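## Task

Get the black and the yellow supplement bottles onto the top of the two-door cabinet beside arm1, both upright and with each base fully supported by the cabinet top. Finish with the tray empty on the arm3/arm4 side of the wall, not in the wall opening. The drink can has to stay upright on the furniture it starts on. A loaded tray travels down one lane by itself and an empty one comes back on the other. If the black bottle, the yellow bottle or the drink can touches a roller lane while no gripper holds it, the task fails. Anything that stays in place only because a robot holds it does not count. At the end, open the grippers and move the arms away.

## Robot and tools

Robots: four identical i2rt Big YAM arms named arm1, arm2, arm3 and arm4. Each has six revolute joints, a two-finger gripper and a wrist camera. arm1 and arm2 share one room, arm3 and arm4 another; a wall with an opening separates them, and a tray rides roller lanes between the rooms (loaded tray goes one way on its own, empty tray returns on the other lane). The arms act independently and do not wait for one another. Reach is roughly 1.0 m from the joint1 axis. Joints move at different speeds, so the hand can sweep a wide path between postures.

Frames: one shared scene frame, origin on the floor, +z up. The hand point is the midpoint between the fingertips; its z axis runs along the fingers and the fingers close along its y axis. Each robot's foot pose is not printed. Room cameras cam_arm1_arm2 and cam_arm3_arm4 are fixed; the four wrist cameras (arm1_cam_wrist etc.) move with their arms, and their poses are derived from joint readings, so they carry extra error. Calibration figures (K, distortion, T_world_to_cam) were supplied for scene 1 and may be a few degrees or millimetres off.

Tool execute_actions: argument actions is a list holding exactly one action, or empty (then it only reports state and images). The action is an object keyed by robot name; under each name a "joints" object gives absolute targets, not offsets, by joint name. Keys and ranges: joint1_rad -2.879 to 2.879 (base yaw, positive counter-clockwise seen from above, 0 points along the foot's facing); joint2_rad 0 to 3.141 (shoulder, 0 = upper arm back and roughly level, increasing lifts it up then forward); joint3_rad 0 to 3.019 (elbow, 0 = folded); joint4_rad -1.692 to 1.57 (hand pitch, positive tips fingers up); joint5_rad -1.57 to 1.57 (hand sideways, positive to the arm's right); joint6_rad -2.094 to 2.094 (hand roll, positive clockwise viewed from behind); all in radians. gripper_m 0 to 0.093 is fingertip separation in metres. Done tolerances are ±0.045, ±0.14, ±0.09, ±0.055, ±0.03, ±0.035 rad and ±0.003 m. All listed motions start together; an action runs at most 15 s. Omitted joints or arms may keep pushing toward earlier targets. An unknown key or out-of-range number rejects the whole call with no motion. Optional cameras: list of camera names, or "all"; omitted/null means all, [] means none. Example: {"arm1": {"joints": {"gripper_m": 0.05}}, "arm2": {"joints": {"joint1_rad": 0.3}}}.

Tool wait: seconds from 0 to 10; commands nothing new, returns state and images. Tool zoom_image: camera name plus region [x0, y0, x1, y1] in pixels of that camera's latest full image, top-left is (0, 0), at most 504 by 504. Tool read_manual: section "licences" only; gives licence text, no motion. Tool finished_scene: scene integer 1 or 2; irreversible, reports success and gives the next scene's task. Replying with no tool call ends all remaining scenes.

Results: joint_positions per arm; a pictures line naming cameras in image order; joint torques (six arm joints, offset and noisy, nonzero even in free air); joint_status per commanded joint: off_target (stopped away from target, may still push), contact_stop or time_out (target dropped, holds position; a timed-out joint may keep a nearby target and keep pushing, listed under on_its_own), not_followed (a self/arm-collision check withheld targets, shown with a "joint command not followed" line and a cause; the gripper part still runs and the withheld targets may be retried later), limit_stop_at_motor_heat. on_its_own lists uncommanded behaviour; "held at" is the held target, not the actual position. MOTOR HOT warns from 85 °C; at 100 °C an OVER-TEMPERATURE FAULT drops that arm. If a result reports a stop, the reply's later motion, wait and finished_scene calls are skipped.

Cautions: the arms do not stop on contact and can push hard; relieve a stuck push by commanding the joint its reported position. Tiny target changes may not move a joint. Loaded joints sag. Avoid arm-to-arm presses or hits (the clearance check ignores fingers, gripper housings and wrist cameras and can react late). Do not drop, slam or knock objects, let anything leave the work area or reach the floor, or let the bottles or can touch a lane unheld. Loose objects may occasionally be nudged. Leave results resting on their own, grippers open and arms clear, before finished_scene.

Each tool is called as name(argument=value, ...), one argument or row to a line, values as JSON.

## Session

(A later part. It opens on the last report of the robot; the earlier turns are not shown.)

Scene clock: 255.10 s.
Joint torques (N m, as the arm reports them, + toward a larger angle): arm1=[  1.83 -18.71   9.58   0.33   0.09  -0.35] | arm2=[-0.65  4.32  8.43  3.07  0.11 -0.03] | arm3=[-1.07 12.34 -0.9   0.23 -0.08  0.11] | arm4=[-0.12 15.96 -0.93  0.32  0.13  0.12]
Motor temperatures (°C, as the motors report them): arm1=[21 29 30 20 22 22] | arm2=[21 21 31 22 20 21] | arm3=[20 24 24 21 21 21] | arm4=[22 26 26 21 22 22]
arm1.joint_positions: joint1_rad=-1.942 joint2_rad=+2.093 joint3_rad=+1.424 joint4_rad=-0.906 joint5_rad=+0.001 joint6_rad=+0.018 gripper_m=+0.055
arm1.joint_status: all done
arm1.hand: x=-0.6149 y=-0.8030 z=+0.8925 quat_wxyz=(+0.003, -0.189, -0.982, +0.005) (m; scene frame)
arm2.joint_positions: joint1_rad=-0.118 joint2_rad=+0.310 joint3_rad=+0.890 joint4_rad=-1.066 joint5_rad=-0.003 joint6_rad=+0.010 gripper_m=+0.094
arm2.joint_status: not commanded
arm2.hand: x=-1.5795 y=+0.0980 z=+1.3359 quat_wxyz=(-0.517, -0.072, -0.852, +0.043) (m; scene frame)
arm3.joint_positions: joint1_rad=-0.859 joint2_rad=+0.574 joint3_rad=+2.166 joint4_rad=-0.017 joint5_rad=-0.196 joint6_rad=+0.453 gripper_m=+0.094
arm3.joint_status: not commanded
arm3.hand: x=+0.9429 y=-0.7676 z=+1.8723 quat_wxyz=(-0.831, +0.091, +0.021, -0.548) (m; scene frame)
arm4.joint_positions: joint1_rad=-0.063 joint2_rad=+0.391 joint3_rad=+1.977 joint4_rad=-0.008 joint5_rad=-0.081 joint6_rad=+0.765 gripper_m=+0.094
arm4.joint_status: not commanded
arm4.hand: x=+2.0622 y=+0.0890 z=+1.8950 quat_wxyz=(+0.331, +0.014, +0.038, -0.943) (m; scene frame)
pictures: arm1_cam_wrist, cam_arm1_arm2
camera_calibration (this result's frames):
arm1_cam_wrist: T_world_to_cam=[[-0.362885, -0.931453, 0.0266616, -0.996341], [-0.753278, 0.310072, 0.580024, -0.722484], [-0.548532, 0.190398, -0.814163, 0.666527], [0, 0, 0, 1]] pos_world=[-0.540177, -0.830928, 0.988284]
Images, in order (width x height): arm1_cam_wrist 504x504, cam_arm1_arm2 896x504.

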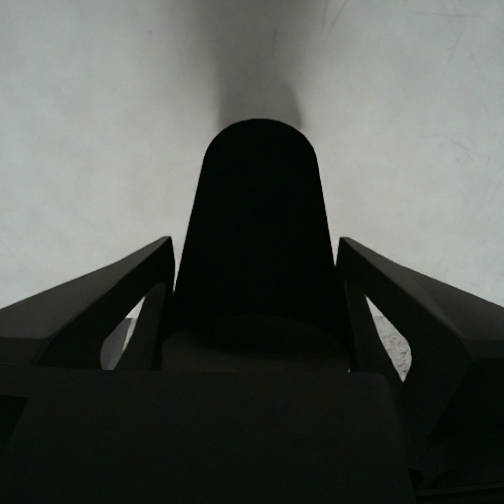

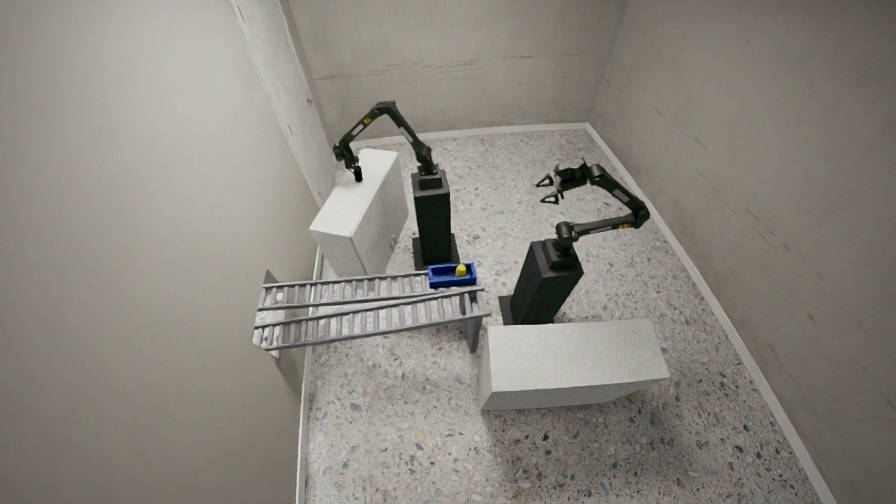

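execute_actions(
  actions=[
    {"arm1": {"joints": {"joint2_rad": 2.125, "joint4_rad": -0.857}}},
  ],
  cameras=["arm1_cam_wrist", "cam_arm1_arm2"],
)

zoom_image(
  camera="cam_arm1_arm2",
  region=[320, 140, 400, 220],
)

Scene clock: 269.60 s.
Joint torques (N m, as the arm reports them, + toward a larger angle): arm1=[  1.85 -16.68   9.38   0.82   0.08  -0.32] | arm2=[-0.6   4.33  8.43  3.07  0.12 -0.03] | arm3=[-1.51 11.95 -1.04  0.3  -0.04  0.08] | arm4=[ 0.03 16.19 -0.86  0.32  0.12  0.17]
Motor temperatures (°C, as the motors report them): arm1=[21 32 30 20 22 22] | arm2=[21 21 31 22 20 21] | arm3=[20 24 24 21 21 21] | arm4=[22 26 25 21 22 22]
arm1.joint_positions: joint1_rad=-1.942 joint2_rad=+2.120 joint3_rad=+1.424 joint4_rad=-0.865 joint5_rad=+0.001 joint6_rad=+0.018 gripper_m=+0.055
arm1.joint_status: all done
arm1.hand: x=-0.6107 y=-0.8047 z=+0.8774 quat_wxyz=(-0.004, -0.189, -0.982, +0.007) (m; scene frame)
arm2.joint_positions: joint1_rad=-0.118 joint2_rad=+0.310 joint3_rad=+0.890 joint4_rad=-1.066 joint5_rad=-0.003 joint6_rad=+0.010 gripper_m=+0.094
arm2.joint_status: not commanded
arm2.hand: x=-1.5795 y=+0.0980 z=+1.3359 quat_wxyz=(-0.517, -0.072, -0.852, +0.043) (m; scene frame)
arm3.joint_positions: joint1_rad=-0.859 joint2_rad=+0.574 joint3_rad=+2.166 joint4_rad=-0.017 joint5_rad=-0.196 joint6_rad=+0.453 gripper_m=+0.094
arm3.joint_status: not commanded
arm3.hand: x=+0.9429 y=-0.7676 z=+1.8723 quat_wxyz=(-0.831, +0.091, +0.021, -0.548) (m; scene frame)
arm4.joint_positions: joint1_rad=-0.063 joint2_rad=+0.391 joint3_rad=+1.977 joint4_rad=-0.008 joint5_rad=-0.081 joint6_rad=+0.765 gripper_m=+0.094
arm4.joint_status: not commanded
arm4.hand: x=+2.0622 y=+0.0890 z=+1.8950 quat_wxyz=(+0.331, +0.014, +0.038, -0.943) (m; scene frame)
pictures: arm1_cam_wrist, cam_arm1_arm2
camera_calibration (this result's frames):
arm1_cam_wrist: T_world_to_cam=[[-0.363077, -0.931381, 0.0265488, -0.996024], [-0.76029, 0.312612, 0.569415, -0.702964], [-0.538641, 0.186557, -0.821622, 0.66641], [0, 0, 0, 1]] pos_world=[-0.537134, -0.832245, 0.974258]
Images, in order (width x height): arm1_cam_wrist 504x504, cam_arm1_arm2 896x504.

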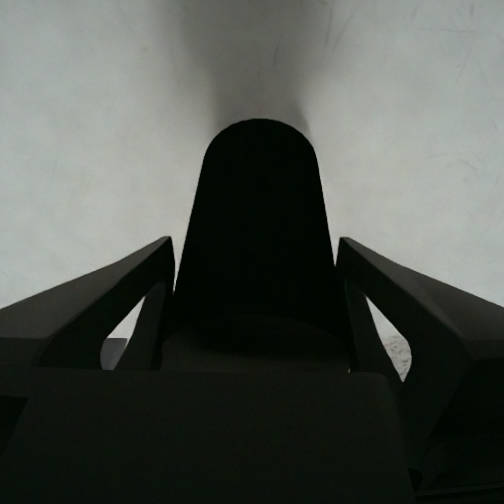

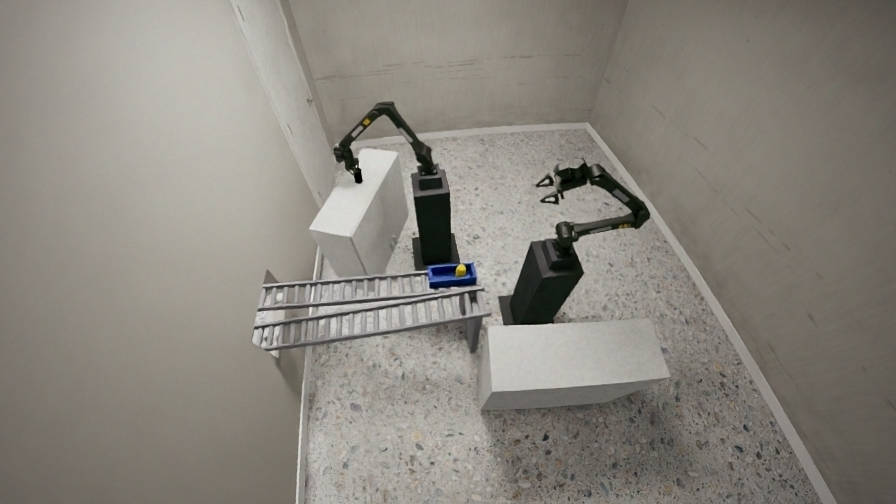

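Region (320, 140, 400, 220) of cam_arm1_arm2's 896x504 image, scaled by 6.300, with more detail than that image has.

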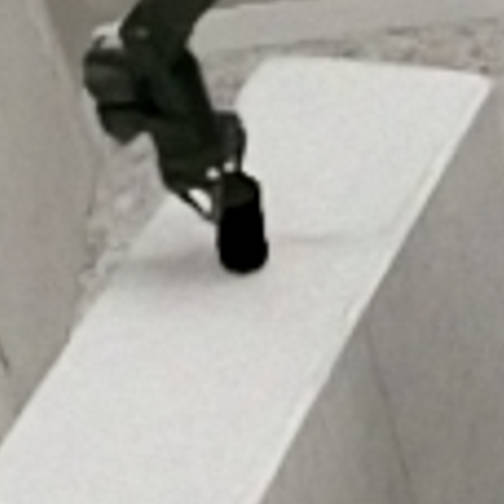

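execute_actions(
  actions=[
    {"arm1": {"joints": {"joint2_rad": 2.148, "joint4_rad": -0.838}}},
  ],
  cameras=["arm1_cam_wrist"],
)

Scene clock: 277.60 s.
Joint torques (N m, as the arm reports them, + toward a larger angle): arm1=[  1.54 -16.57   9.3    0.67   0.09  -0.32] | arm2=[-0.66  4.35  8.43  3.07  0.11 -0.03] | arm3=[-0.87 11.86 -0.87  0.37 -0.01  0.15] | arm4=[-0.1  16.2  -0.86  0.51  0.1   0.11]
Motor temperatures (°C, as the motors report them): arm1=[21 32 30 20 22 22] | arm2=[21 21 31 22 20 21] | arm3=[20 24 24 21 21 21] | arm4=[22 26 25 21 22 22]
arm1.joint_positions: joint1_rad=-1.942 joint2_rad=+2.142 joint3_rad=+1.424 joint4_rad=-0.846 joint5_rad=+0.001 joint6_rad=+0.018 gripper_m=+0.055
arm1.joint_status: all done
arm1.hand: x=-0.6107 y=-0.8049 z=+0.8655 quat_wxyz=(-0.002, -0.189, -0.982, +0.006) (m; scene frame)
arm2.joint_positions: joint1_rad=-0.118 joint2_rad=+0.310 joint3_rad=+0.890 joint4_rad=-1.066 joint5_rad=-0.003 joint6_rad=+0.010 gripper_m=+0.094
arm2.joint_status: not commanded
arm2.hand: x=-1.5795 y=+0.0980 z=+1.3359 quat_wxyz=(-0.517, -0.072, -0.852, +0.043) (m; scene frame)
arm3.joint_positions: joint1_rad=-0.859 joint2_rad=+0.574 joint3_rad=+2.166 joint4_rad=-0.017 joint5_rad=-0.196 joint6_rad=+0.453 gripper_m=+0.094
arm3.joint_status: not commanded
arm3.hand: x=+0.9429 y=-0.7676 z=+1.8723 quat_wxyz=(-0.831, +0.091, +0.021, -0.548) (m; scene frame)
arm4.joint_positions: joint1_rad=-0.063 joint2_rad=+0.391 joint3_rad=+1.977 joint4_rad=-0.008 joint5_rad=-0.081 joint6_rad=+0.765 gripper_m=+0.094
arm4.joint_status: not commanded
arm4.hand: x=+2.0622 y=+0.0890 z=+1.8950 quat_wxyz=(+0.331, +0.014, +0.038, -0.943) (m; scene frame)
pictures: arm1_cam_wrist
camera_calibration (this result's frames):
arm1_cam_wrist: T_world_to_cam=[[-0.363032, -0.931398, 0.0265756, -0.995844], [-0.758652, 0.312019, 0.57192, -0.697766], [-0.540977, 0.187463, -0.819879, 0.654409], [0, 0, 0, 1]] pos_world=[-0.536864, -0.832488, 0.962068]
Images, in order (width x height): arm1_cam_wrist 504x504.

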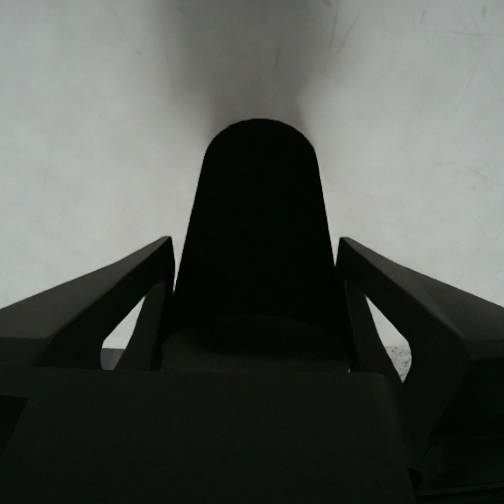

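execute_actions(
  actions=[
    {"arm1": {"joints": {"joint2_rad": 2.162, "joint4_rad": -0.826}}},
  ],
  cameras=["arm1_cam_wrist"],
)

Scene clock: 280.57 s.
Joint torques (N m, as the arm reports them, + toward a larger angle): arm1=[  1.47 -17.04   9.08   0.71   0.08  -0.31] | arm2=[-0.62  4.33  8.42  3.06  0.12 -0.03] | arm3=[-1.49 12.05 -0.92  0.22 -0.02  0.03] | arm4=[-0.4  16.28 -0.94  0.46  0.09  0.15]
Motor temperatures (°C, as the motors report them): arm1=[21 32 30 20 22 22] | arm2=[21 21 31 22 20 21] | arm3=[20 24 24 21 21 21] | arm4=[22 26 25 21 22 22]
arm1.joint_positions: joint1_rad=-1.942 joint2_rad=+2.151 joint3_rad=+1.424 joint4_rad=-0.833 joint5_rad=+0.001 joint6_rad=+0.018 gripper_m=+0.055
arm1.joint_status: all done
arm1.hand: x=-0.6096 y=-0.8054 z=+0.8604 quat_wxyz=(-0.004, -0.189, -0.982, +0.007) (m; scene frame)
arm2.joint_positions: joint1_rad=-0.118 joint2_rad=+0.310 joint3_rad=+0.890 joint4_rad=-1.066 joint5_rad=-0.003 joint6_rad=+0.010 gripper_m=+0.094
arm2.joint_status: not commanded
arm2.hand: x=-1.5795 y=+0.0980 z=+1.3359 quat_wxyz=(-0.517, -0.072, -0.852, +0.043) (m; scene frame)
arm3.joint_positions: joint1_rad=-0.859 joint2_rad=+0.574 joint3_rad=+2.166 joint4_rad=-0.017 joint5_rad=-0.196 joint6_rad=+0.453 gripper_m=+0.094
arm3.joint_status: not commanded
arm3.hand: x=+0.9429 y=-0.7676 z=+1.8723 quat_wxyz=(-0.831, +0.091, +0.021, -0.548) (m; scene frame)
arm4.joint_positions: joint1_rad=-0.063 joint2_rad=+0.391 joint3_rad=+1.977 joint4_rad=-0.008 joint5_rad=-0.081 joint6_rad=+0.765 gripper_m=+0.094
arm4.joint_status: not commanded
arm4.hand: x=+2.0622 y=+0.0890 z=+1.8950 quat_wxyz=(+0.331, +0.014, +0.038, -0.943) (m; scene frame)
pictures: arm1_cam_wrist
camera_calibration (this result's frames):
arm1_cam_wrist: T_world_to_cam=[[-0.363088, -0.931377, 0.0265421, -0.995743], [-0.760698, 0.31276, 0.568788, -0.691867], [-0.538057, 0.18633, -0.822056, 0.65371], [0, 0, 0, 1]] pos_world=[-0.536111, -0.832829, 0.957341]
Images, in order (width x height): arm1_cam_wrist 504x504.

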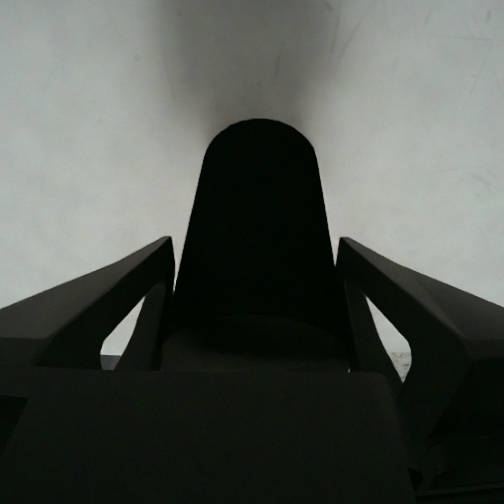

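execute_actions(
  actions=[
    {"arm1": {"joints": {"joint2_rad": 2.172}}},
  ],
  cameras=["arm1_cam_wrist"],
)

Scene clock: 283.57 s.
Joint torques (N m, as the arm reports them, + toward a larger angle): arm1=[  1.64 -15.64   9.19   0.57   0.07  -0.35] | arm2=[-0.58  4.32  8.43  3.07  0.12 -0.03] | arm3=[-0.87 12.36 -1.02  0.24  0.    0.16] | arm4=[-0.15 16.2  -0.73  0.31  0.08  0.12]
Motor temperatures (°C, as the motors report them): arm1=[21 32 30 20 22 22] | arm2=[21 21 31 22 20 21] | arm3=[20 24 24 21 21 21] | arm4=[22 26 25 21 22 22]
arm1.joint_positions: joint1_rad=-1.942 joint2_rad=+2.151 joint3_rad=+1.424 joint4_rad=-0.833 joint5_rad=+0.001 joint6_rad=+0.018 gripper_m=+0.055
arm1.joint_status: all done
arm1.hand: x=-0.6097 y=-0.8053 z=+0.8602 quat_wxyz=(-0.004, -0.189, -0.982, +0.007) (m; scene frame)
arm2.joint_positions: joint1_rad=-0.118 joint2_rad=+0.310 joint3_rad=+0.890 joint4_rad=-1.066 joint5_rad=-0.003 joint6_rad=+0.010 gripper_m=+0.094
arm2.joint_status: not commanded
arm2.hand: x=-1.5795 y=+0.0980 z=+1.3359 quat_wxyz=(-0.517, -0.072, -0.852, +0.043) (m; scene frame)
arm3.joint_positions: joint1_rad=-0.859 joint2_rad=+0.574 joint3_rad=+2.166 joint4_rad=-0.017 joint5_rad=-0.196 joint6_rad=+0.453 gripper_m=+0.094
arm3.joint_status: not commanded
arm3.hand: x=+0.9429 y=-0.7676 z=+1.8723 quat_wxyz=(-0.831, +0.091, +0.021, -0.548) (m; scene frame)
arm4.joint_positions: joint1_rad=-0.063 joint2_rad=+0.391 joint3_rad=+1.977 joint4_rad=-0.008 joint5_rad=-0.081 joint6_rad=+0.765 gripper_m=+0.094
arm4.joint_status: not commanded
arm4.hand: x=+2.0622 y=+0.0890 z=+1.8950 quat_wxyz=(+0.331, +0.014, +0.038, -0.943) (m; scene frame)
pictures: arm1_cam_wrist
camera_calibration (this result's frames):
arm1_cam_wrist: T_world_to_cam=[[-0.363083, -0.931379, 0.0265455, -0.995741], [-0.760494, 0.312686, 0.569101, -0.692021], [-0.538349, 0.186443, -0.821839, 0.653216], [0, 0, 0, 1]] pos_world=[-0.536156, -0.832815, 0.9571]
Images, in order (width x height): arm1_cam_wrist 504x504.

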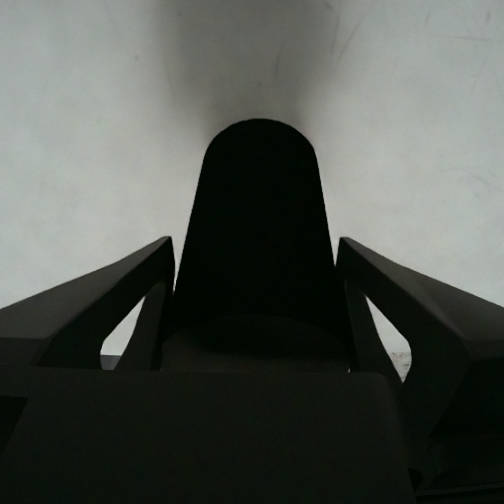

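execute_actions(
  actions=[
    {"arm1": {"joints": {"joint2_rad": 2.151, "gripper_m": 0.093}}},
  ],
  cameras=["arm1_cam_wrist"],
)

Scene clock: 286.40 s.
Joint torques (N m, as the arm reports them, + toward a larger angle): arm1=[  1.4  -17.38   9.06   0.83   0.07  -0.34] | arm2=[-0.63  4.35  8.43  3.06  0.12 -0.03] | arm3=[-1.52 12.68 -0.97  0.32 -0.03  0.12] | arm4=[-0.7  15.87 -0.86  0.27  0.11  0.14]
Motor temperatures (°C, as the motors report them): arm1=[21 32 30 20 22 22] | arm2=[21 21 31 22 20 21] | arm3=[20 24 24 21 21 21] | arm4=[22 26 25 21 22 22]
arm1.joint_positions: joint1_rad=-1.942 joint2_rad=+2.151 joint3_rad=+1.424 joint4_rad=-0.833 joint5_rad=+0.001 joint6_rad=+0.018 gripper_m=+0.093
arm1.joint_status: all done
arm1.hand: x=-0.6097 y=-0.8053 z=+0.8602 quat_wxyz=(-0.004, -0.189, -0.982, +0.007) (m; scene frame)
arm2.joint_positions: joint1_rad=-0.118 joint2_rad=+0.310 joint3_rad=+0.890 joint4_rad=-1.066 joint5_rad=-0.003 joint6_rad=+0.010 gripper_m=+0.094
arm2.joint_status: not commanded
arm2.hand: x=-1.5795 y=+0.0980 z=+1.3359 quat_wxyz=(-0.517, -0.072, -0.852, +0.043) (m; scene frame)
arm3.joint_positions: joint1_rad=-0.859 joint2_rad=+0.574 joint3_rad=+2.166 joint4_rad=-0.017 joint5_rad=-0.196 joint6_rad=+0.453 gripper_m=+0.094
arm3.joint_status: not commanded
arm3.hand: x=+0.9429 y=-0.7676 z=+1.8723 quat_wxyz=(-0.831, +0.091, +0.021, -0.548) (m; scene frame)
arm4.joint_positions: joint1_rad=-0.063 joint2_rad=+0.391 joint3_rad=+1.977 joint4_rad=-0.008 joint5_rad=-0.081 joint6_rad=+0.765 gripper_m=+0.094
arm4.joint_status: not commanded
arm4.hand: x=+2.0622 y=+0.0890 z=+1.8950 quat_wxyz=(+0.331, +0.014, +0.038, -0.943) (m; scene frame)
pictures: arm1_cam_wrist
camera_calibration (this result's frames):
arm1_cam_wrist: T_world_to_cam=[[-0.363083, -0.931379, 0.0265455, -0.995741], [-0.760494, 0.312686, 0.569101, -0.692021], [-0.538349, 0.186443, -0.821839, 0.653216], [0, 0, 0, 1]] pos_world=[-0.536156, -0.832815, 0.9571]
Images, in order (width x height): arm1_cam_wrist 504x504.

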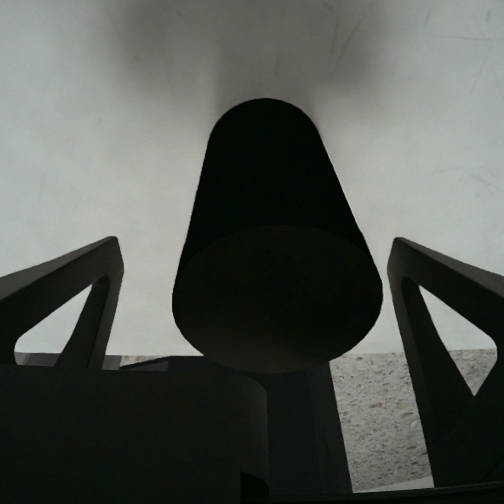

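execute_actions(
  actions=[
    {"arm1": {"joints": {"joint2_rad": 2.0, "joint4_rad": -0.985}}},
  ],
  cameras=["arm1_cam_wrist", "cam_arm1_arm2"],
)

Scene clock: 290.63 s.
Joint torques (N m, as the arm reports them, + toward a larger angle): arm1=[  1.03 -15.33  10.2    0.2    0.1   -0.31] | arm2=[-0.64  4.37  8.43  3.07  0.12 -0.03] | arm3=[-1.26 12.22 -1.05  0.25  0.03  0.17] | arm4=[-0.05 15.8  -0.83  0.58  0.13  0.15]
Motor temperatures (°C, as the motors report them): arm1=[21 33 30 20 22 22] | arm2=[21 21 31 22 20 21] | arm3=[20 25 24 21 21 21] | arm4=[22 26 25 21 22 22]
arm1.joint_positions: joint1_rad=-1.942 joint2_rad=+1.982 joint3_rad=+1.424 joint4_rad=-0.977 joint5_rad=+0.001 joint6_rad=+0.018 gripper_m=+0.093
arm1.joint_status: all done
arm1.hand: x=-0.6148 y=-0.8023 z=+0.9527 quat_wxyz=(-0.017, -0.189, -0.982, +0.009) (m; scene frame)
arm2.joint_positions: joint1_rad=-0.118 joint2_rad=+0.310 joint3_rad=+0.890 joint4_rad=-1.066 joint5_rad=-0.003 joint6_rad=+0.010 gripper_m=+0.094
arm2.joint_status: not commanded
arm2.hand: x=-1.5795 y=+0.0980 z=+1.3359 quat_wxyz=(-0.517, -0.072, -0.852, +0.043) (m; scene frame)
arm3.joint_positions: joint1_rad=-0.859 joint2_rad=+0.574 joint3_rad=+2.166 joint4_rad=-0.017 joint5_rad=-0.196 joint6_rad=+0.453 gripper_m=+0.094
arm3.joint_status: not commanded
arm3.hand: x=+0.9429 y=-0.7676 z=+1.8723 quat_wxyz=(-0.831, +0.091, +0.021, -0.548) (m; scene frame)
arm4.joint_positions: joint1_rad=-0.063 joint2_rad=+0.391 joint3_rad=+1.977 joint4_rad=-0.008 joint5_rad=-0.081 joint6_rad=+0.765 gripper_m=+0.094
arm4.joint_status: not commanded
arm4.hand: x=+2.0622 y=+0.0890 z=+1.8950 quat_wxyz=(+0.331, +0.014, +0.038, -0.943) (m; scene frame)
pictures: arm1_cam_wrist, cam_arm1_arm2
camera_calibration (this result's frames):
arm1_cam_wrist: T_world_to_cam=[[-0.363457, -0.931239, 0.0263153, -0.99715], [-0.773926, 0.317542, 0.54791, -0.733656], [-0.518592, 0.178776, -0.836123, 0.745516], [0, 0, 0, 1]] pos_world=[-0.543598, -0.828899, 1.05156]
Images, in order (width x height): arm1_cam_wrist 504x504, cam_arm1_arm2 896x504.

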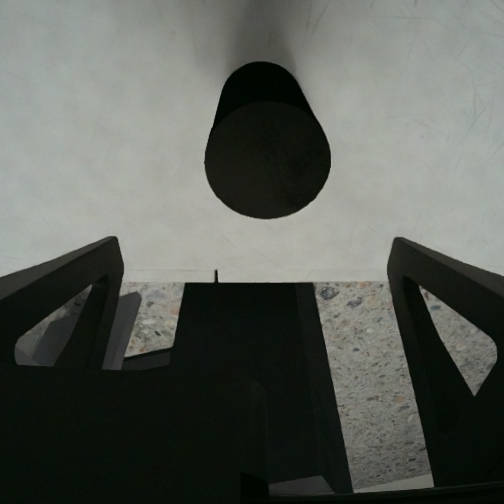

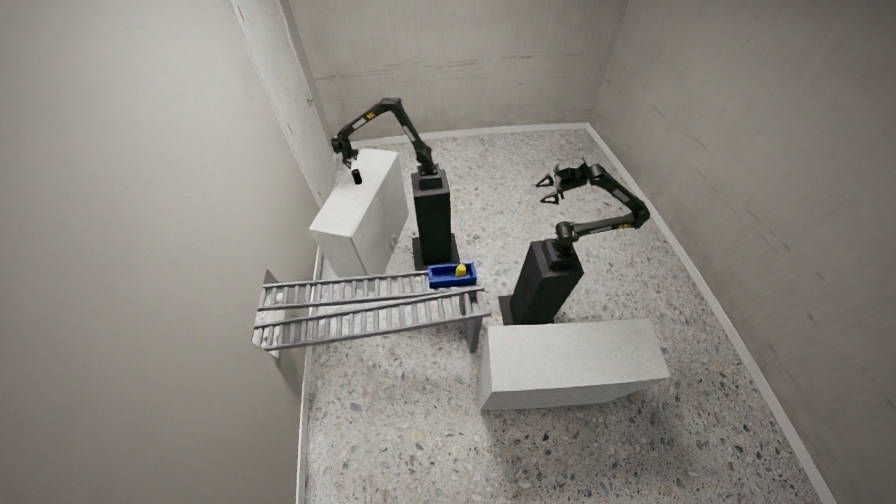

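execute_actions(
  actions=[
    {"arm1": {"joints": {"joint1_rad": 0.174, "joint3_rad": 1.55, "joint4_rad": -1.1, "joint6_rad": 0.195}}},
  ],
  cameras=[],
)

execute_actions(
  actions=[
    {"arm1": {"joints": {"joint2_rad": 2.462, "joint3_rad": 1.703, "joint4_rad": -0.768}}},
  ],
  cameras=["arm1_cam_wrist", "arm2_cam_wrist"],
)

Scene clock: 312.80 s.
Joint torques (N m, as the arm reports them, + toward a larger angle): arm1=[  0.64 -16.77  10.46   0.23   0.15  -0.04] | arm2=[-0.65  4.35  8.43  3.07  0.11 -0.02] | arm3=[-1.29 12.45 -1.07  0.31 -0.03  0.06] | arm4=[-0.15 16.23 -0.96  0.51  0.13  0.12]
Motor temperatures (°C, as the motors report them): arm1=[21 33 32 20 22 22] | arm2=[21 21 32 22 20 21] | arm3=[20 25 23 21 21 21] | arm4=[22 27 25 21 22 22]
arm1.joint_positions: joint1_rad=+0.185 joint2_rad=+1.990 joint3_rad=+1.529 joint4_rad=-1.092 joint5_rad=-0.001 joint6_rad=+0.180 gripper_m=+0.093
arm1.joint_status: all done
arm1.hand: x=-1.2577 y=-0.0259 z=+0.9781 quat_wxyz=(+0.000, +0.712, -0.702, -0.006) (m; scene frame)
arm2.joint_positions: joint1_rad=-0.118 joint2_rad=+0.310 joint3_rad=+0.890 joint4_rad=-1.066 joint5_rad=-0.003 joint6_rad=+0.010 gripper_m=+0.094
arm2.joint_status: not commanded
arm2.hand: x=-1.5795 y=+0.0980 z=+1.3359 quat_wxyz=(-0.517, -0.072, -0.852, +0.043) (m; scene frame)
arm3.joint_positions: joint1_rad=-0.859 joint2_rad=+0.574 joint3_rad=+2.166 joint4_rad=-0.017 joint5_rad=-0.196 joint6_rad=+0.453 gripper_m=+0.094
arm3.joint_status: not commanded
arm3.hand: x=+0.9429 y=-0.7676 z=+1.8723 quat_wxyz=(-0.831, +0.091, +0.021, -0.548) (m; scene frame)
arm4.joint_positions: joint1_rad=-0.063 joint2_rad=+0.391 joint3_rad=+1.977 joint4_rad=-0.008 joint5_rad=-0.081 joint6_rad=+0.765 gripper_m=+0.094
arm4.joint_status: not commanded
arm4.hand: x=+2.0622 y=+0.0890 z=+1.8950 quat_wxyz=(+0.331, +0.014, +0.038, -0.943) (m; scene frame)
pictures: none
No camera images: the call's "cameras" was empty. Leave "cameras" out to get every camera's image.

Scene clock: 314.37 s.
Joint torques (N m, as the arm reports them, + toward a larger angle): arm1=[  0.44 -20.86   8.85   0.65   0.16  -0.08] | arm2=[-0.64  4.33  8.42  3.07  0.11 -0.03] | arm3=[-1.76 13.1  -0.91  0.28 -0.03  0.06] | arm4=[-0.12 15.58 -0.86  0.51  0.09  0.16]
Motor temperatures (°C, as the motors report them): arm1=[21 33 32 20 22 22] | arm2=[21 21 32 22 20 21] | arm3=[20 25 23 21 21 21] | arm4=[22 27 25 21 22 22]
arm1.joint_positions: joint1_rad=+0.185 joint2_rad=+2.466 joint3_rad=+1.680 joint4_rad=-0.776 joint5_rad=-0.001 joint6_rad=+0.180 gripper_m=+0.093
arm1.joint_status: all done
arm1.hand: x=-1.2678 y=+0.0181 z=+0.7430 quat_wxyz=(+0.003, +0.712, -0.703, -0.002) (m; scene frame)
arm2.joint_positions: joint1_rad=-0.118 joint2_rad=+0.310 joint3_rad=+0.890 joint4_rad=-1.066 joint5_rad=-0.003 joint6_rad=+0.010 gripper_m=+0.094
arm2.joint_status: not commanded
arm2.hand: x=-1.5795 y=+0.0980 z=+1.3359 quat_wxyz=(-0.517, -0.072, -0.852, +0.043) (m; scene frame)
arm3.joint_positions: joint1_rad=-0.859 joint2_rad=+0.574 joint3_rad=+2.166 joint4_rad=-0.017 joint5_rad=-0.196 joint6_rad=+0.453 gripper_m=+0.094
arm3.joint_status: not commanded
arm3.hand: x=+0.9429 y=-0.7676 z=+1.8723 quat_wxyz=(-0.831, +0.091, +0.021, -0.548) (m; scene frame)
arm4.joint_positions: joint1_rad=-0.063 joint2_rad=+0.391 joint3_rad=+1.977 joint4_rad=-0.008 joint5_rad=-0.081 joint6_rad=+0.765 gripper_m=+0.094
arm4.joint_status: not commanded
arm4.hand: x=+2.0622 y=+0.0890 z=+1.8950 quat_wxyz=(+0.331, +0.014, +0.038, -0.943) (m; scene frame)
pictures: arm1_cam_wrist, arm2_cam_wrist
camera_calibration (this result's frames):
arm1_cam_wrist: T_world_to_cam=[[0.999713, 0.0226181, 0.00795091, 1.25963], [0.0138443, -0.815369, 0.578776, -0.388381], [0.0195737, -0.5785, -0.815448, 0.765454], [0, 0, 0, 1]] pos_world=[-1.26887, 0.0976509, 0.838958]
arm2_cam_wrist: T_world_to_cam=[[-0.166189, -0.986091, -0.00251014, -0.164625], [-0.88339, 0.15001, -0.44398, -0.812708], [0.438182, -0.071567, -0.896033, 2.02014], [0, 0, 0, 1]] pos_world=[-1.63049, 0.104155, 1.44888]
Images, in order (width x height): arm1_cam_wrist 504x504, arm2_cam_wrist 504x504.

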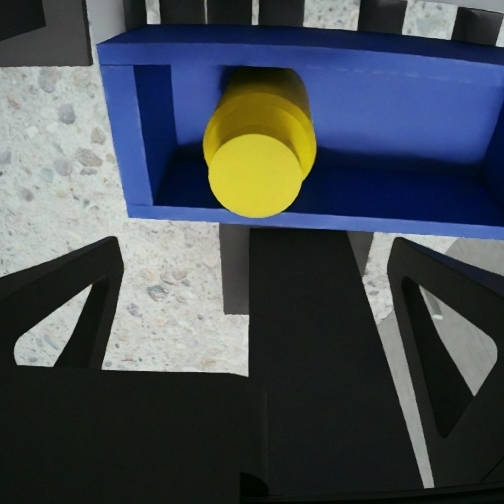

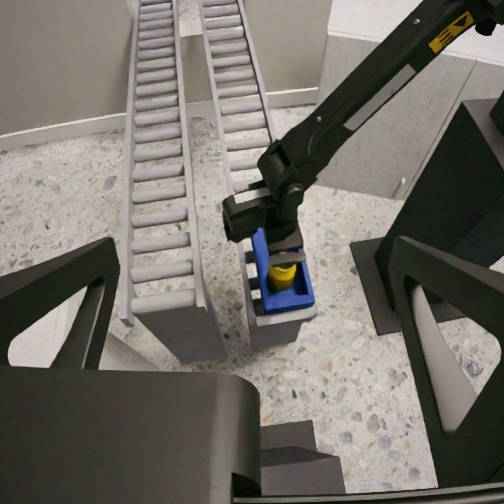

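execute_actions(
  actions=[
    {"arm1": {"joints": {"joint2_rad": 2.59, "joint3_rad": 1.755, "joint4_rad": -0.697}}},
  ],
  cameras=["arm1_cam_wrist"],
)

Scene clock: 326.67 s.
Joint torques (N m, as the arm reports them, + toward a larger angle): arm1=[  0.28 -20.7    7.67   0.64   0.17  -0.07] | arm2=[-0.64  4.33  8.42  3.06  0.12 -0.03] | arm3=[-0.68 12.55 -0.99  0.3  -0.04  0.12] | arm4=[-0.37 16.7  -0.86  0.28  0.13  0.13]
Motor temperatures (°C, as the motors report them): arm1=[21 35 31 20 22 22] | arm2=[21 21 32 22 20 21] | arm3=[20 25 23 21 21 21] | arm4=[22 27 25 21 22 22]
arm1.joint_positions: joint1_rad=+0.185 joint2_rad=+2.593 joint3_rad=+1.740 joint4_rad=-0.701 joint5_rad=-0.001 joint6_rad=+0.180 gripper_m=+0.093
arm1.joint_status: all done
arm1.hand: x=-1.2688 y=+0.0211 z=+0.6812 quat_wxyz=(+0.001, +0.712, -0.703, -0.005) (m; scene frame)
arm2.joint_positions: joint1_rad=-0.118 joint2_rad=+0.310 joint3_rad=+0.890 joint4_rad=-1.066 joint5_rad=-0.003 joint6_rad=+0.010 gripper_m=+0.094
arm2.joint_status: not commanded
arm2.hand: x=-1.5795 y=+0.0980 z=+1.3359 quat_wxyz=(-0.517, -0.072, -0.852, +0.043) (m; scene frame)
arm3.joint_positions: joint1_rad=-0.859 joint2_rad=+0.574 joint3_rad=+2.166 joint4_rad=-0.017 joint5_rad=-0.196 joint6_rad=+0.453 gripper_m=+0.094
arm3.joint_status: not commanded
arm3.hand: x=+0.9429 y=-0.7676 z=+1.8723 quat_wxyz=(-0.831, +0.091, +0.021, -0.548) (m; scene frame)
arm4.joint_positions: joint1_rad=-0.063 joint2_rad=+0.391 joint3_rad=+1.977 joint4_rad=-0.008 joint5_rad=-0.081 joint6_rad=+0.765 gripper_m=+0.094
arm4.joint_status: not commanded
arm4.hand: x=+2.0622 y=+0.0890 z=+1.8950 quat_wxyz=(+0.331, +0.014, +0.038, -0.943) (m; scene frame)
pictures: arm1_cam_wrist
camera_calibration (this result's frames):
arm1_cam_wrist: T_world_to_cam=[[0.999724, 0.0225166, 0.00665697, 1.26193], [0.0146484, -0.81968, 0.572634, -0.344828], [0.0183504, -0.572378, -0.819784, 0.718097], [0, 0, 0, 1]] pos_world=[-1.26971, 0.09996, 0.777744]
Images, in order (width x height): arm1_cam_wrist 504x504.

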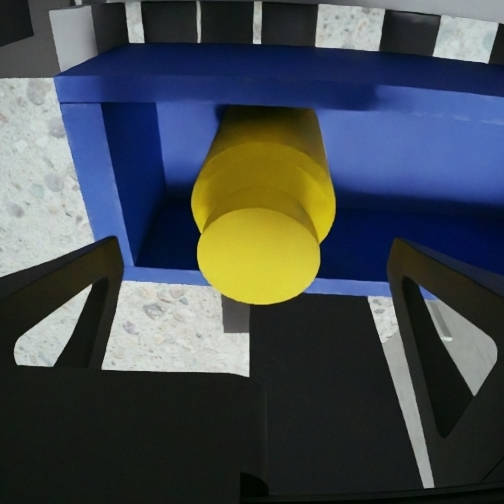

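execute_actions(
  actions=[
    {"arm1": {"joints": {"joint2_rad": 2.704, "joint3_rad": 1.824, "joint4_rad": -0.657}}},
  ],
  cameras=["arm1_cam_wrist"],
)

Scene clock: 337.57 s.
Joint torques (N m, as the arm reports them, + toward a larger angle): arm1=[  1.13 -20.05   7.69   0.57   0.16  -0.03] | arm2=[-0.61  4.32  8.41  3.07  0.11 -0.03] | arm3=[-1.54 12.09 -1.05  0.17  0.    0.09] | arm4=[-0.21 15.99 -0.97  0.34  0.14  0.17]
Motor temperatures (°C, as the motors report them): arm1=[21 36 30 20 22 22] | arm2=[21 21 32 22 20 21] | arm3=[20 25 23 21 21 21] | arm4=[22 27 25 21 22 22]
arm1.joint_positions: joint1_rad=+0.185 joint2_rad=+2.701 joint3_rad=+1.806 joint4_rad=-0.660 joint5_rad=-0.001 joint6_rad=+0.180 gripper_m=+0.093
arm1.joint_status: all done
arm1.hand: x=-1.2691 y=+0.0213 z=+0.6314 quat_wxyz=(+0.001, +0.712, -0.703, -0.005) (m; scene frame)
arm2.joint_positions: joint1_rad=-0.118 joint2_rad=+0.310 joint3_rad=+0.890 joint4_rad=-1.066 joint5_rad=-0.003 joint6_rad=+0.010 gripper_m=+0.094
arm2.joint_status: not commanded
arm2.hand: x=-1.5795 y=+0.0980 z=+1.3359 quat_wxyz=(-0.517, -0.072, -0.852, +0.043) (m; scene frame)
arm3.joint_positions: joint1_rad=-0.859 joint2_rad=+0.574 joint3_rad=+2.166 joint4_rad=-0.017 joint5_rad=-0.196 joint6_rad=+0.453 gripper_m=+0.094
arm3.joint_status: not commanded
arm3.hand: x=+0.9429 y=-0.7676 z=+1.8723 quat_wxyz=(-0.831, +0.091, +0.021, -0.548) (m; scene frame)
arm4.joint_positions: joint1_rad=-0.063 joint2_rad=+0.391 joint3_rad=+1.977 joint4_rad=-0.008 joint5_rad=-0.081 joint6_rad=+0.765 gripper_m=+0.094
arm4.joint_status: not commanded
arm4.hand: x=+2.0622 y=+0.0890 z=+1.8950 quat_wxyz=(+0.331, +0.014, +0.038, -0.943) (m; scene frame)
pictures: arm1_cam_wrist
camera_calibration (this result's frames):
arm1_cam_wrist: T_world_to_cam=[[0.999724, 0.0225214, 0.00672169, 1.26257], [0.0146084, -0.819466, 0.572942, -0.316389], [0.0184117, -0.572685, -0.819569, 0.67736], [0, 0, 0, 1]] pos_world=[-1.27007, 0.100209, 0.727929]
Images, in order (width x height): arm1_cam_wrist 504x504.

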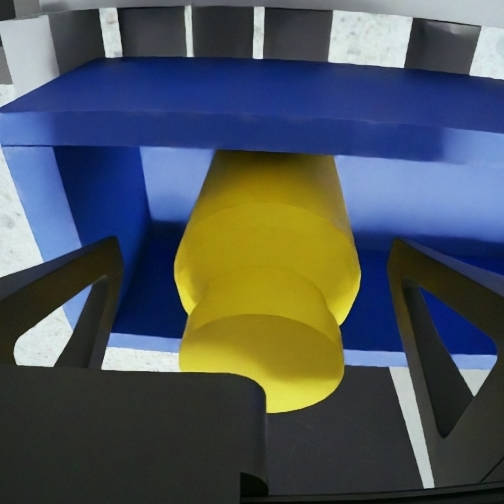

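execute_actions(
  actions=[
    {"arm1": {"joints": {"joint2_rad": 2.72, "joint3_rad": 1.833, "joint4_rad": -0.652}}},
  ],
  cameras=["arm1_cam_wrist"],
)

Scene clock: 346.73 s.
Joint torques (N m, as the arm reports them, + toward a larger angle): arm1=[  1.19 -19.44   8.49   0.81   0.15  -0.07] | arm2=[-0.64  4.32  8.43  3.06  0.12 -0.03] | arm3=[-1.66 12.59 -0.88  0.36 -0.03  0.09] | arm4=[-0.02 16.03 -0.9   0.39  0.15  0.12]
Motor temperatures (°C, as the motors report them): arm1=[21 37 30 20 22 22] | arm2=[21 21 32 22 20 21] | arm3=[20 26 23 21 21 21] | arm4=[22 27 25 21 22 22]
arm1.joint_positions: joint1_rad=+0.185 joint2_rad=+2.701 joint3_rad=+1.806 joint4_rad=-0.660 joint5_rad=-0.001 joint6_rad=+0.180 gripper_m=+0.093
arm1.joint_status: all done
arm1.hand: x=-1.2691 y=+0.0213 z=+0.6314 quat_wxyz=(+0.001, +0.712, -0.703, -0.005) (m; scene frame)
arm2.joint_positions: joint1_rad=-0.118 joint2_rad=+0.310 joint3_rad=+0.890 joint4_rad=-1.066 joint5_rad=-0.003 joint6_rad=+0.010 gripper_m=+0.094
arm2.joint_status: not commanded
arm2.hand: x=-1.5795 y=+0.0980 z=+1.3359 quat_wxyz=(-0.517, -0.072, -0.852, +0.043) (m; scene frame)
arm3.joint_positions: joint1_rad=-0.859 joint2_rad=+0.574 joint3_rad=+2.166 joint4_rad=-0.017 joint5_rad=-0.196 joint6_rad=+0.453 gripper_m=+0.094
arm3.joint_status: not commanded
arm3.hand: x=+0.9429 y=-0.7676 z=+1.8723 quat_wxyz=(-0.831, +0.091, +0.021, -0.548) (m; scene frame)
arm4.joint_positions: joint1_rad=-0.063 joint2_rad=+0.391 joint3_rad=+1.977 joint4_rad=-0.008 joint5_rad=-0.081 joint6_rad=+0.765 gripper_m=+0.094
arm4.joint_status: not commanded
arm4.hand: x=+2.0622 y=+0.0890 z=+1.8950 quat_wxyz=(+0.331, +0.014, +0.038, -0.943) (m; scene frame)
pictures: arm1_cam_wrist
camera_calibration (this result's frames):
arm1_cam_wrist: T_world_to_cam=[[0.999724, 0.0225214, 0.00672169, 1.26257], [0.0146084, -0.819466, 0.572942, -0.316389], [0.0184117, -0.572685, -0.819569, 0.67736], [0, 0, 0, 1]] pos_world=[-1.27007, 0.100209, 0.727929]
Images, in order (width x height): arm1_cam_wrist 504x504.

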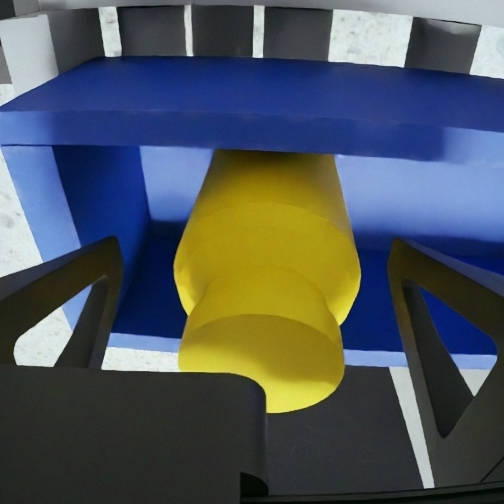

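execute_actions(
  actions=[
    {"arm1": {"joints": {"joint2_rad": 2.725, "joint3_rad": 1.838, "joint4_rad": -0.648}}},
  ],
  cameras=["arm1_cam_wrist"],
)

Scene clock: 354.77 s.
Joint torques (N m, as the arm reports them, + toward a larger angle): arm1=[  0.77 -19.04   8.86   0.79   0.16  -0.06] | arm2=[-0.66  4.33  8.42  3.07  0.11 -0.03] | arm3=[-1.91 12.89 -0.94  0.24 -0.08  0.13] | arm4=[ 0.01 15.86 -0.85  0.38  0.07  0.13]
Motor temperatures (°C, as the motors report them): arm1=[21 37 30 20 22 22] | arm2=[21 21 33 22 20 21] | arm3=[20 26 23 21 21 21] | arm4=[22 27 25 21 22 22]
arm1.joint_positions: joint1_rad=+0.185 joint2_rad=+2.701 joint3_rad=+1.806 joint4_rad=-0.658 joint5_rad=-0.001 joint6_rad=+0.180 gripper_m=+0.093
arm1.joint_status: all done
arm1.hand: x=-1.2692 y=+0.0219 z=+0.6314 quat_wxyz=(+0.000, +0.712, -0.703, -0.006) (m; scene frame)
arm2.joint_positions: joint1_rad=-0.118 joint2_rad=+0.310 joint3_rad=+0.890 joint4_rad=-1.066 joint5_rad=-0.003 joint6_rad=+0.010 gripper_m=+0.094
arm2.joint_status: not commanded
arm2.hand: x=-1.5795 y=+0.0980 z=+1.3359 quat_wxyz=(-0.517, -0.072, -0.852, +0.043) (m; scene frame)
arm3.joint_positions: joint1_rad=-0.859 joint2_rad=+0.574 joint3_rad=+2.166 joint4_rad=-0.017 joint5_rad=-0.196 joint6_rad=+0.453 gripper_m=+0.094
arm3.joint_status: not commanded
arm3.hand: x=+0.9429 y=-0.7676 z=+1.8723 quat_wxyz=(-0.831, +0.091, +0.021, -0.548) (m; scene frame)
arm4.joint_positions: joint1_rad=-0.063 joint2_rad=+0.391 joint3_rad=+1.977 joint4_rad=-0.008 joint5_rad=-0.081 joint6_rad=+0.765 gripper_m=+0.094
arm4.joint_status: not commanded
arm4.hand: x=+2.0622 y=+0.0890 z=+1.8950 quat_wxyz=(+0.331, +0.014, +0.038, -0.943) (m; scene frame)
pictures: arm1_cam_wrist
camera_calibration (this result's frames):
arm1_cam_wrist: T_world_to_cam=[[0.999727, 0.022488, 0.00626865, 1.26297], [0.0148879, -0.820965, 0.570785, -0.314113], [0.0179822, -0.570536, -0.821076, 0.678095], [0, 0, 0, 1]] pos_world=[-1.27014, 0.1006, 0.728141]
Images, in order (width x height): arm1_cam_wrist 504x504.

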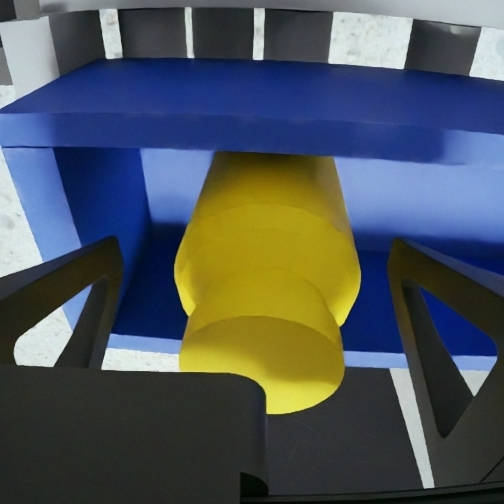

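execute_actions(
  actions=[
    {"arm1": {"joints": {"joint2_rad": 2.642, "joint3_rad": 1.776, "joint4_rad": -0.692}}},
  ],
  cameras=["arm1_cam_wrist"],
)

Scene clock: 360.37 s.
Joint torques (N m, as the arm reports them, + toward a larger angle): arm1=[  0.83 -21.79   6.29   0.28   0.16  -0.06] | arm2=[-0.63  4.34  8.43  3.07  0.12 -0.03] | arm3=[-1.74 11.62 -0.96  0.37  0.    0.09] | arm4=[-0.16 15.81 -0.99  0.39  0.12  0.14]
Motor temperatures (°C, as the motors report them): arm1=[21 37 30 20 22 22] | arm2=[21 21 33 22 20 21] | arm3=[20 26 23 21 21 21] | arm4=[22 28 25 21 22 22]
arm1.joint_positions: joint1_rad=+0.185 joint2_rad=+2.651 joint3_rad=+1.774 joint4_rad=-0.687 joint5_rad=-0.001 joint6_rad=+0.180 gripper_m=+0.093
arm1.joint_status: all done
arm1.hand: x=-1.2685 y=+0.0190 z=+0.6538 quat_wxyz=(+0.004, +0.712, -0.703, -0.001) (m; scene frame)
arm2.joint_positions: joint1_rad=-0.118 joint2_rad=+0.310 joint3_rad=+0.890 joint4_rad=-1.066 joint5_rad=-0.003 joint6_rad=+0.010 gripper_m=+0.094
arm2.joint_status: not commanded
arm2.hand: x=-1.5795 y=+0.0980 z=+1.3359 quat_wxyz=(-0.517, -0.072, -0.852, +0.043) (m; scene frame)
arm3.joint_positions: joint1_rad=-0.859 joint2_rad=+0.574 joint3_rad=+2.166 joint4_rad=-0.017 joint5_rad=-0.196 joint6_rad=+0.453 gripper_m=+0.094
arm3.joint_status: not commanded
arm3.hand: x=+0.9429 y=-0.7676 z=+1.8723 quat_wxyz=(-0.831, +0.091, +0.021, -0.548) (m; scene frame)
arm4.joint_positions: joint1_rad=-0.063 joint2_rad=+0.391 joint3_rad=+1.977 joint4_rad=-0.008 joint5_rad=-0.081 joint6_rad=+0.765 gripper_m=+0.094
arm4.joint_status: not commanded
arm4.hand: x=+2.0622 y=+0.0890 z=+1.8950 quat_wxyz=(+0.331, +0.014, +0.038, -0.943) (m; scene frame)
pictures: arm1_cam_wrist
camera_calibration (this result's frames):
arm1_cam_wrist: T_world_to_cam=[[0.999709, 0.022645, 0.00827427, 1.26084], [0.0136418, -0.814284, 0.580306, -0.337292], [0.0198786, -0.580025, -0.814356, 0.693005], [0, 0, 0, 1]] pos_world=[-1.26965, 0.098757, 0.749654]
Images, in order (width x height): arm1_cam_wrist 504x504.

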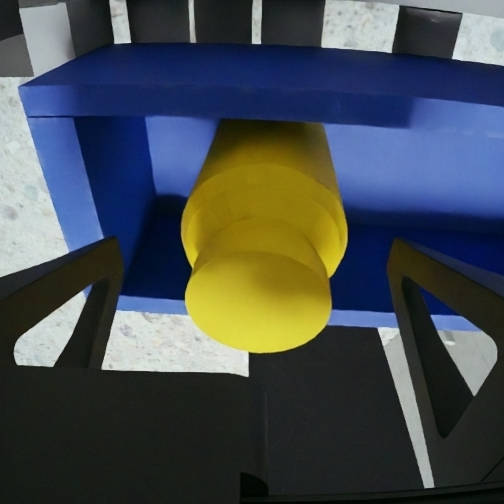

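execute_actions(
  actions=[
    {"arm1": {"joints": {"joint2_rad": 2.716, "joint3_rad": 1.834, "joint4_rad": -0.65}}},
  ],
  cameras=["arm1_cam_wrist"],
)

Scene clock: 366.60 s.
Joint torques (N m, as the arm reports them, + toward a larger angle): arm1=[  0.71 -20.17   8.19   0.7    0.18  -0.04] | arm2=[-0.65  4.32  8.43  3.06  0.12 -0.03] | arm3=[-1.22 12.15 -1.13  0.39 -0.01  0.14] | arm4=[-0.06 15.96 -0.81  0.49  0.14  0.13]
Motor temperatures (°C, as the motors report them): arm1=[21 38 30 20 22 22] | arm2=[21 21 33 22 20 21] | arm3=[20 26 23 21 21 21] | arm4=[22 28 25 21 22 22]
arm1.joint_positions: joint1_rad=+0.185 joint2_rad=+2.701 joint3_rad=+1.809 joint4_rad=-0.656 joint5_rad=-0.001 joint6_rad=+0.180 gripper_m=+0.093
arm1.joint_status: all done
arm1.hand: x=-1.2696 y=+0.0236 z=+0.6322 quat_wxyz=(-0.001, +0.712, -0.703, -0.008) (m; scene frame)
arm2.joint_positions: joint1_rad=-0.118 joint2_rad=+0.310 joint3_rad=+0.890 joint4_rad=-1.066 joint5_rad=-0.003 joint6_rad=+0.010 gripper_m=+0.094
arm2.joint_status: not commanded
arm2.hand: x=-1.5795 y=+0.0980 z=+1.3359 quat_wxyz=(-0.517, -0.072, -0.852, +0.043) (m; scene frame)
arm3.joint_positions: joint1_rad=-0.859 joint2_rad=+0.574 joint3_rad=+2.166 joint4_rad=-0.017 joint5_rad=-0.196 joint6_rad=+0.453 gripper_m=+0.094
arm3.joint_status: not commanded
arm3.hand: x=+0.9429 y=-0.7676 z=+1.8723 quat_wxyz=(-0.831, +0.091, +0.021, -0.548) (m; scene frame)
arm4.joint_positions: joint1_rad=-0.063 joint2_rad=+0.391 joint3_rad=+1.977 joint4_rad=-0.008 joint5_rad=-0.081 joint6_rad=+0.765 gripper_m=+0.094
arm4.joint_status: not commanded
arm4.hand: x=+2.0622 y=+0.0890 z=+1.8950 quat_wxyz=(+0.331, +0.014, +0.038, -0.943) (m; scene frame)
pictures: arm1_cam_wrist
camera_calibration (this result's frames):
arm1_cam_wrist: T_world_to_cam=[[0.999732, 0.0224424, 0.00562129, 1.26366], [0.0152851, -0.823096, 0.567696, -0.310677], [0.0173673, -0.567458, -0.823219, 0.680199], [0, 0, 0, 1]] pos_world=[-1.27039, 0.101908, 0.72922]
Images, in order (width x height): arm1_cam_wrist 504x504.

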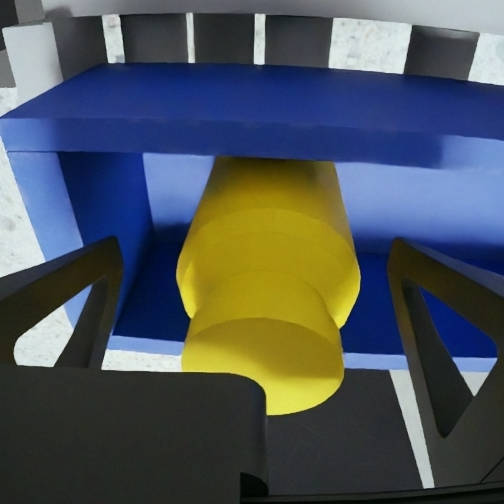

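execute_actions(
  actions=[
    {"arm1": {"joints": {"joint2_rad": 2.705, "joint3_rad": 1.781, "joint4_rad": -0.59}}},
  ],
  cameras=["arm1_cam_wrist"],
)

Scene clock: 375.20 s.
Joint torques (N m, as the arm reports them, + toward a larger angle): arm1=[  0.84 -19.82   5.92   0.92   0.18  -0.05] | arm2=[-0.65  4.33  8.43  3.06  0.12 -0.03] | arm3=[-1.18 12.4  -1.14  0.36 -0.07  0.09] | arm4=[ 0.   16.06 -1.01  0.49  0.1   0.15]
Motor temperatures (°C, as the motors report them): arm1=[21 38 30 20 22 22] | arm2=[21 21 33 22 20 21] | arm3=[20 26 23 21 21 21] | arm4=[22 28 25 21 22 22]
arm1.joint_positions: joint1_rad=+0.185 joint2_rad=+2.701 joint3_rad=+1.782 joint4_rad=-0.600 joint5_rad=-0.001 joint6_rad=+0.180 gripper_m=+0.093
arm1.joint_status: all done
arm1.hand: x=-1.2694 y=+0.0227 z=+0.6261 quat_wxyz=(-0.009, +0.711, -0.702, -0.020) (m; scene frame)
arm2.joint_positions: joint1_rad=-0.118 joint2_rad=+0.310 joint3_rad=+0.890 joint4_rad=-1.066 joint5_rad=-0.003 joint6_rad=+0.010 gripper_m=+0.094
arm2.joint_status: not commanded
arm2.hand: x=-1.5795 y=+0.0980 z=+1.3359 quat_wxyz=(-0.517, -0.072, -0.852, +0.043) (m; scene frame)
arm3.joint_positions: joint1_rad=-0.859 joint2_rad=+0.574 joint3_rad=+2.166 joint4_rad=-0.017 joint5_rad=-0.196 joint6_rad=+0.453 gripper_m=+0.094
arm3.joint_status: not commanded
arm3.hand: x=+0.9429 y=-0.7676 z=+1.8723 quat_wxyz=(-0.831, +0.091, +0.021, -0.548) (m; scene frame)
arm4.joint_positions: joint1_rad=-0.063 joint2_rad=+0.391 joint3_rad=+1.977 joint4_rad=-0.008 joint5_rad=-0.081 joint6_rad=+0.765 gripper_m=+0.094
arm4.joint_status: not commanded
arm4.hand: x=+2.0622 y=+0.0890 z=+1.8950 quat_wxyz=(+0.331, +0.014, +0.038, -0.943) (m; scene frame)
pictures: arm1_cam_wrist
camera_calibration (this result's frames):
arm1_cam_wrist: T_world_to_cam=[[0.999754, 0.0221695, 0.000566803, 1.26678], [0.0183039, -0.839323, 0.543325, -0.288469], [0.012521, -0.543181, -0.839522, 0.678173], [0, 0, 0, 1]] pos_world=[-1.26968, 0.0981686, 0.725355]
Images, in order (width x height): arm1_cam_wrist 504x504.

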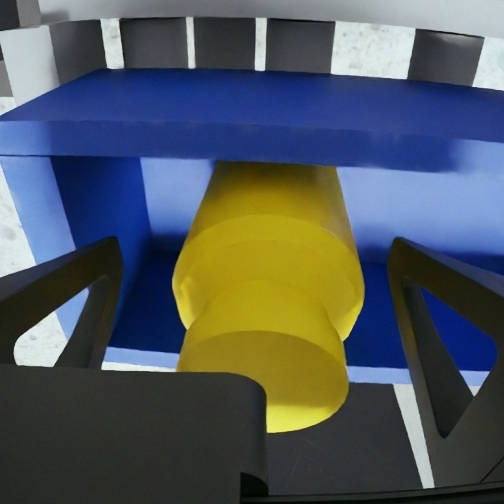

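Now at z=0.626. Close the gripper on the body.

execute_actions(
  actions=[
    {"arm1": {"joints": {"gripper_m": 0.04}}},
  ],
  cameras=["arm1_cam_wrist"],
)

Scene clock: 377.87 s.
Joint torques (N m, as the arm reports them, + toward a larger angle): arm1=[  1.1  -20.53   5.93   0.82   0.13  -0.07] | arm2=[-0.66  4.33  8.43  3.06  0.12 -0.03] | arm3=[-1.45 11.43 -1.1   0.24 -0.07  0.08] | arm4=[-0.12 16.01 -0.95  0.41  0.11  0.14]
Motor temperatures (°C, as the motors report them): arm1=[21 38 30 20 22 22] | arm2=[21 21 33 22 20 21] | arm3=[20 26 23 21 21 21] | arm4=[22 28 25 21 22 22]
arm1.joint_positions: joint1_rad=+0.184 joint2_rad=+2.701 joint3_rad=+1.782 joint4_rad=-0.598 joint5_rad=+0.000 joint6_rad=+0.181 gripper_m=+0.062
arm1.joint_status: gripper_m off_target (ended at +0.062, target +0.040)
arm1.hand: x=-1.2689 y=+0.0232 z=+0.6261 quat_wxyz=(-0.010, +0.711, -0.703, -0.020) (m; scene frame)
arm2.joint_positions: joint1_rad=-0.118 joint2_rad=+0.310 joint3_rad=+0.890 joint4_rad=-1.066 joint5_rad=-0.003 joint6_rad=+0.010 gripper_m=+0.094
arm2.joint_status: not commanded
arm2.hand: x=-1.5795 y=+0.0980 z=+1.3359 quat_wxyz=(-0.517, -0.072, -0.852, +0.043) (m; scene frame)
arm3.joint_positions: joint1_rad=-0.859 joint2_rad=+0.574 joint3_rad=+2.166 joint4_rad=-0.017 joint5_rad=-0.196 joint6_rad=+0.453 gripper_m=+0.094
arm3.joint_status: not commanded
arm3.hand: x=+0.9429 y=-0.7676 z=+1.8723 quat_wxyz=(-0.831, +0.091, +0.021, -0.548) (m; scene frame)
arm4.joint_positions: joint1_rad=-0.063 joint2_rad=+0.391 joint3_rad=+1.977 joint4_rad=-0.008 joint5_rad=-0.081 joint6_rad=+0.765 gripper_m=+0.094
arm4.joint_status: not commanded
arm4.hand: x=+2.0622 y=+0.0890 z=+1.8950 quat_wxyz=(+0.331, +0.014, +0.038, -0.943) (m; scene frame)
pictures: arm1_cam_wrist
camera_calibration (this result's frames):
arm1_cam_wrist: T_world_to_cam=[[0.999787, 0.0206005, 0.00103319, 1.26602], [0.0167529, -0.840234, 0.541965, -0.289173], [0.0120329, -0.541833, -0.8404, 0.67834], [0, 0, 0, 1]] pos_world=[-1.26907, 0.0984931, 0.72549]
Images, in order (width x height): arm1_cam_wrist 504x504.

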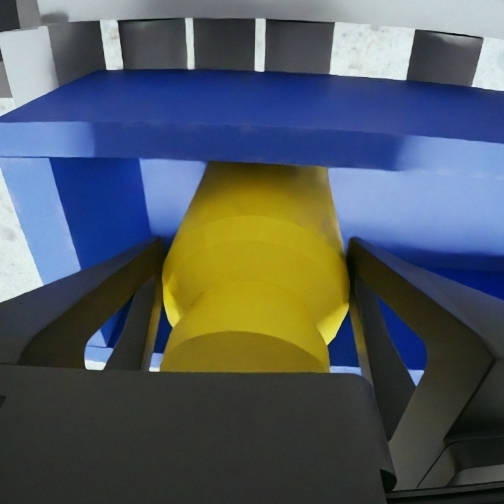

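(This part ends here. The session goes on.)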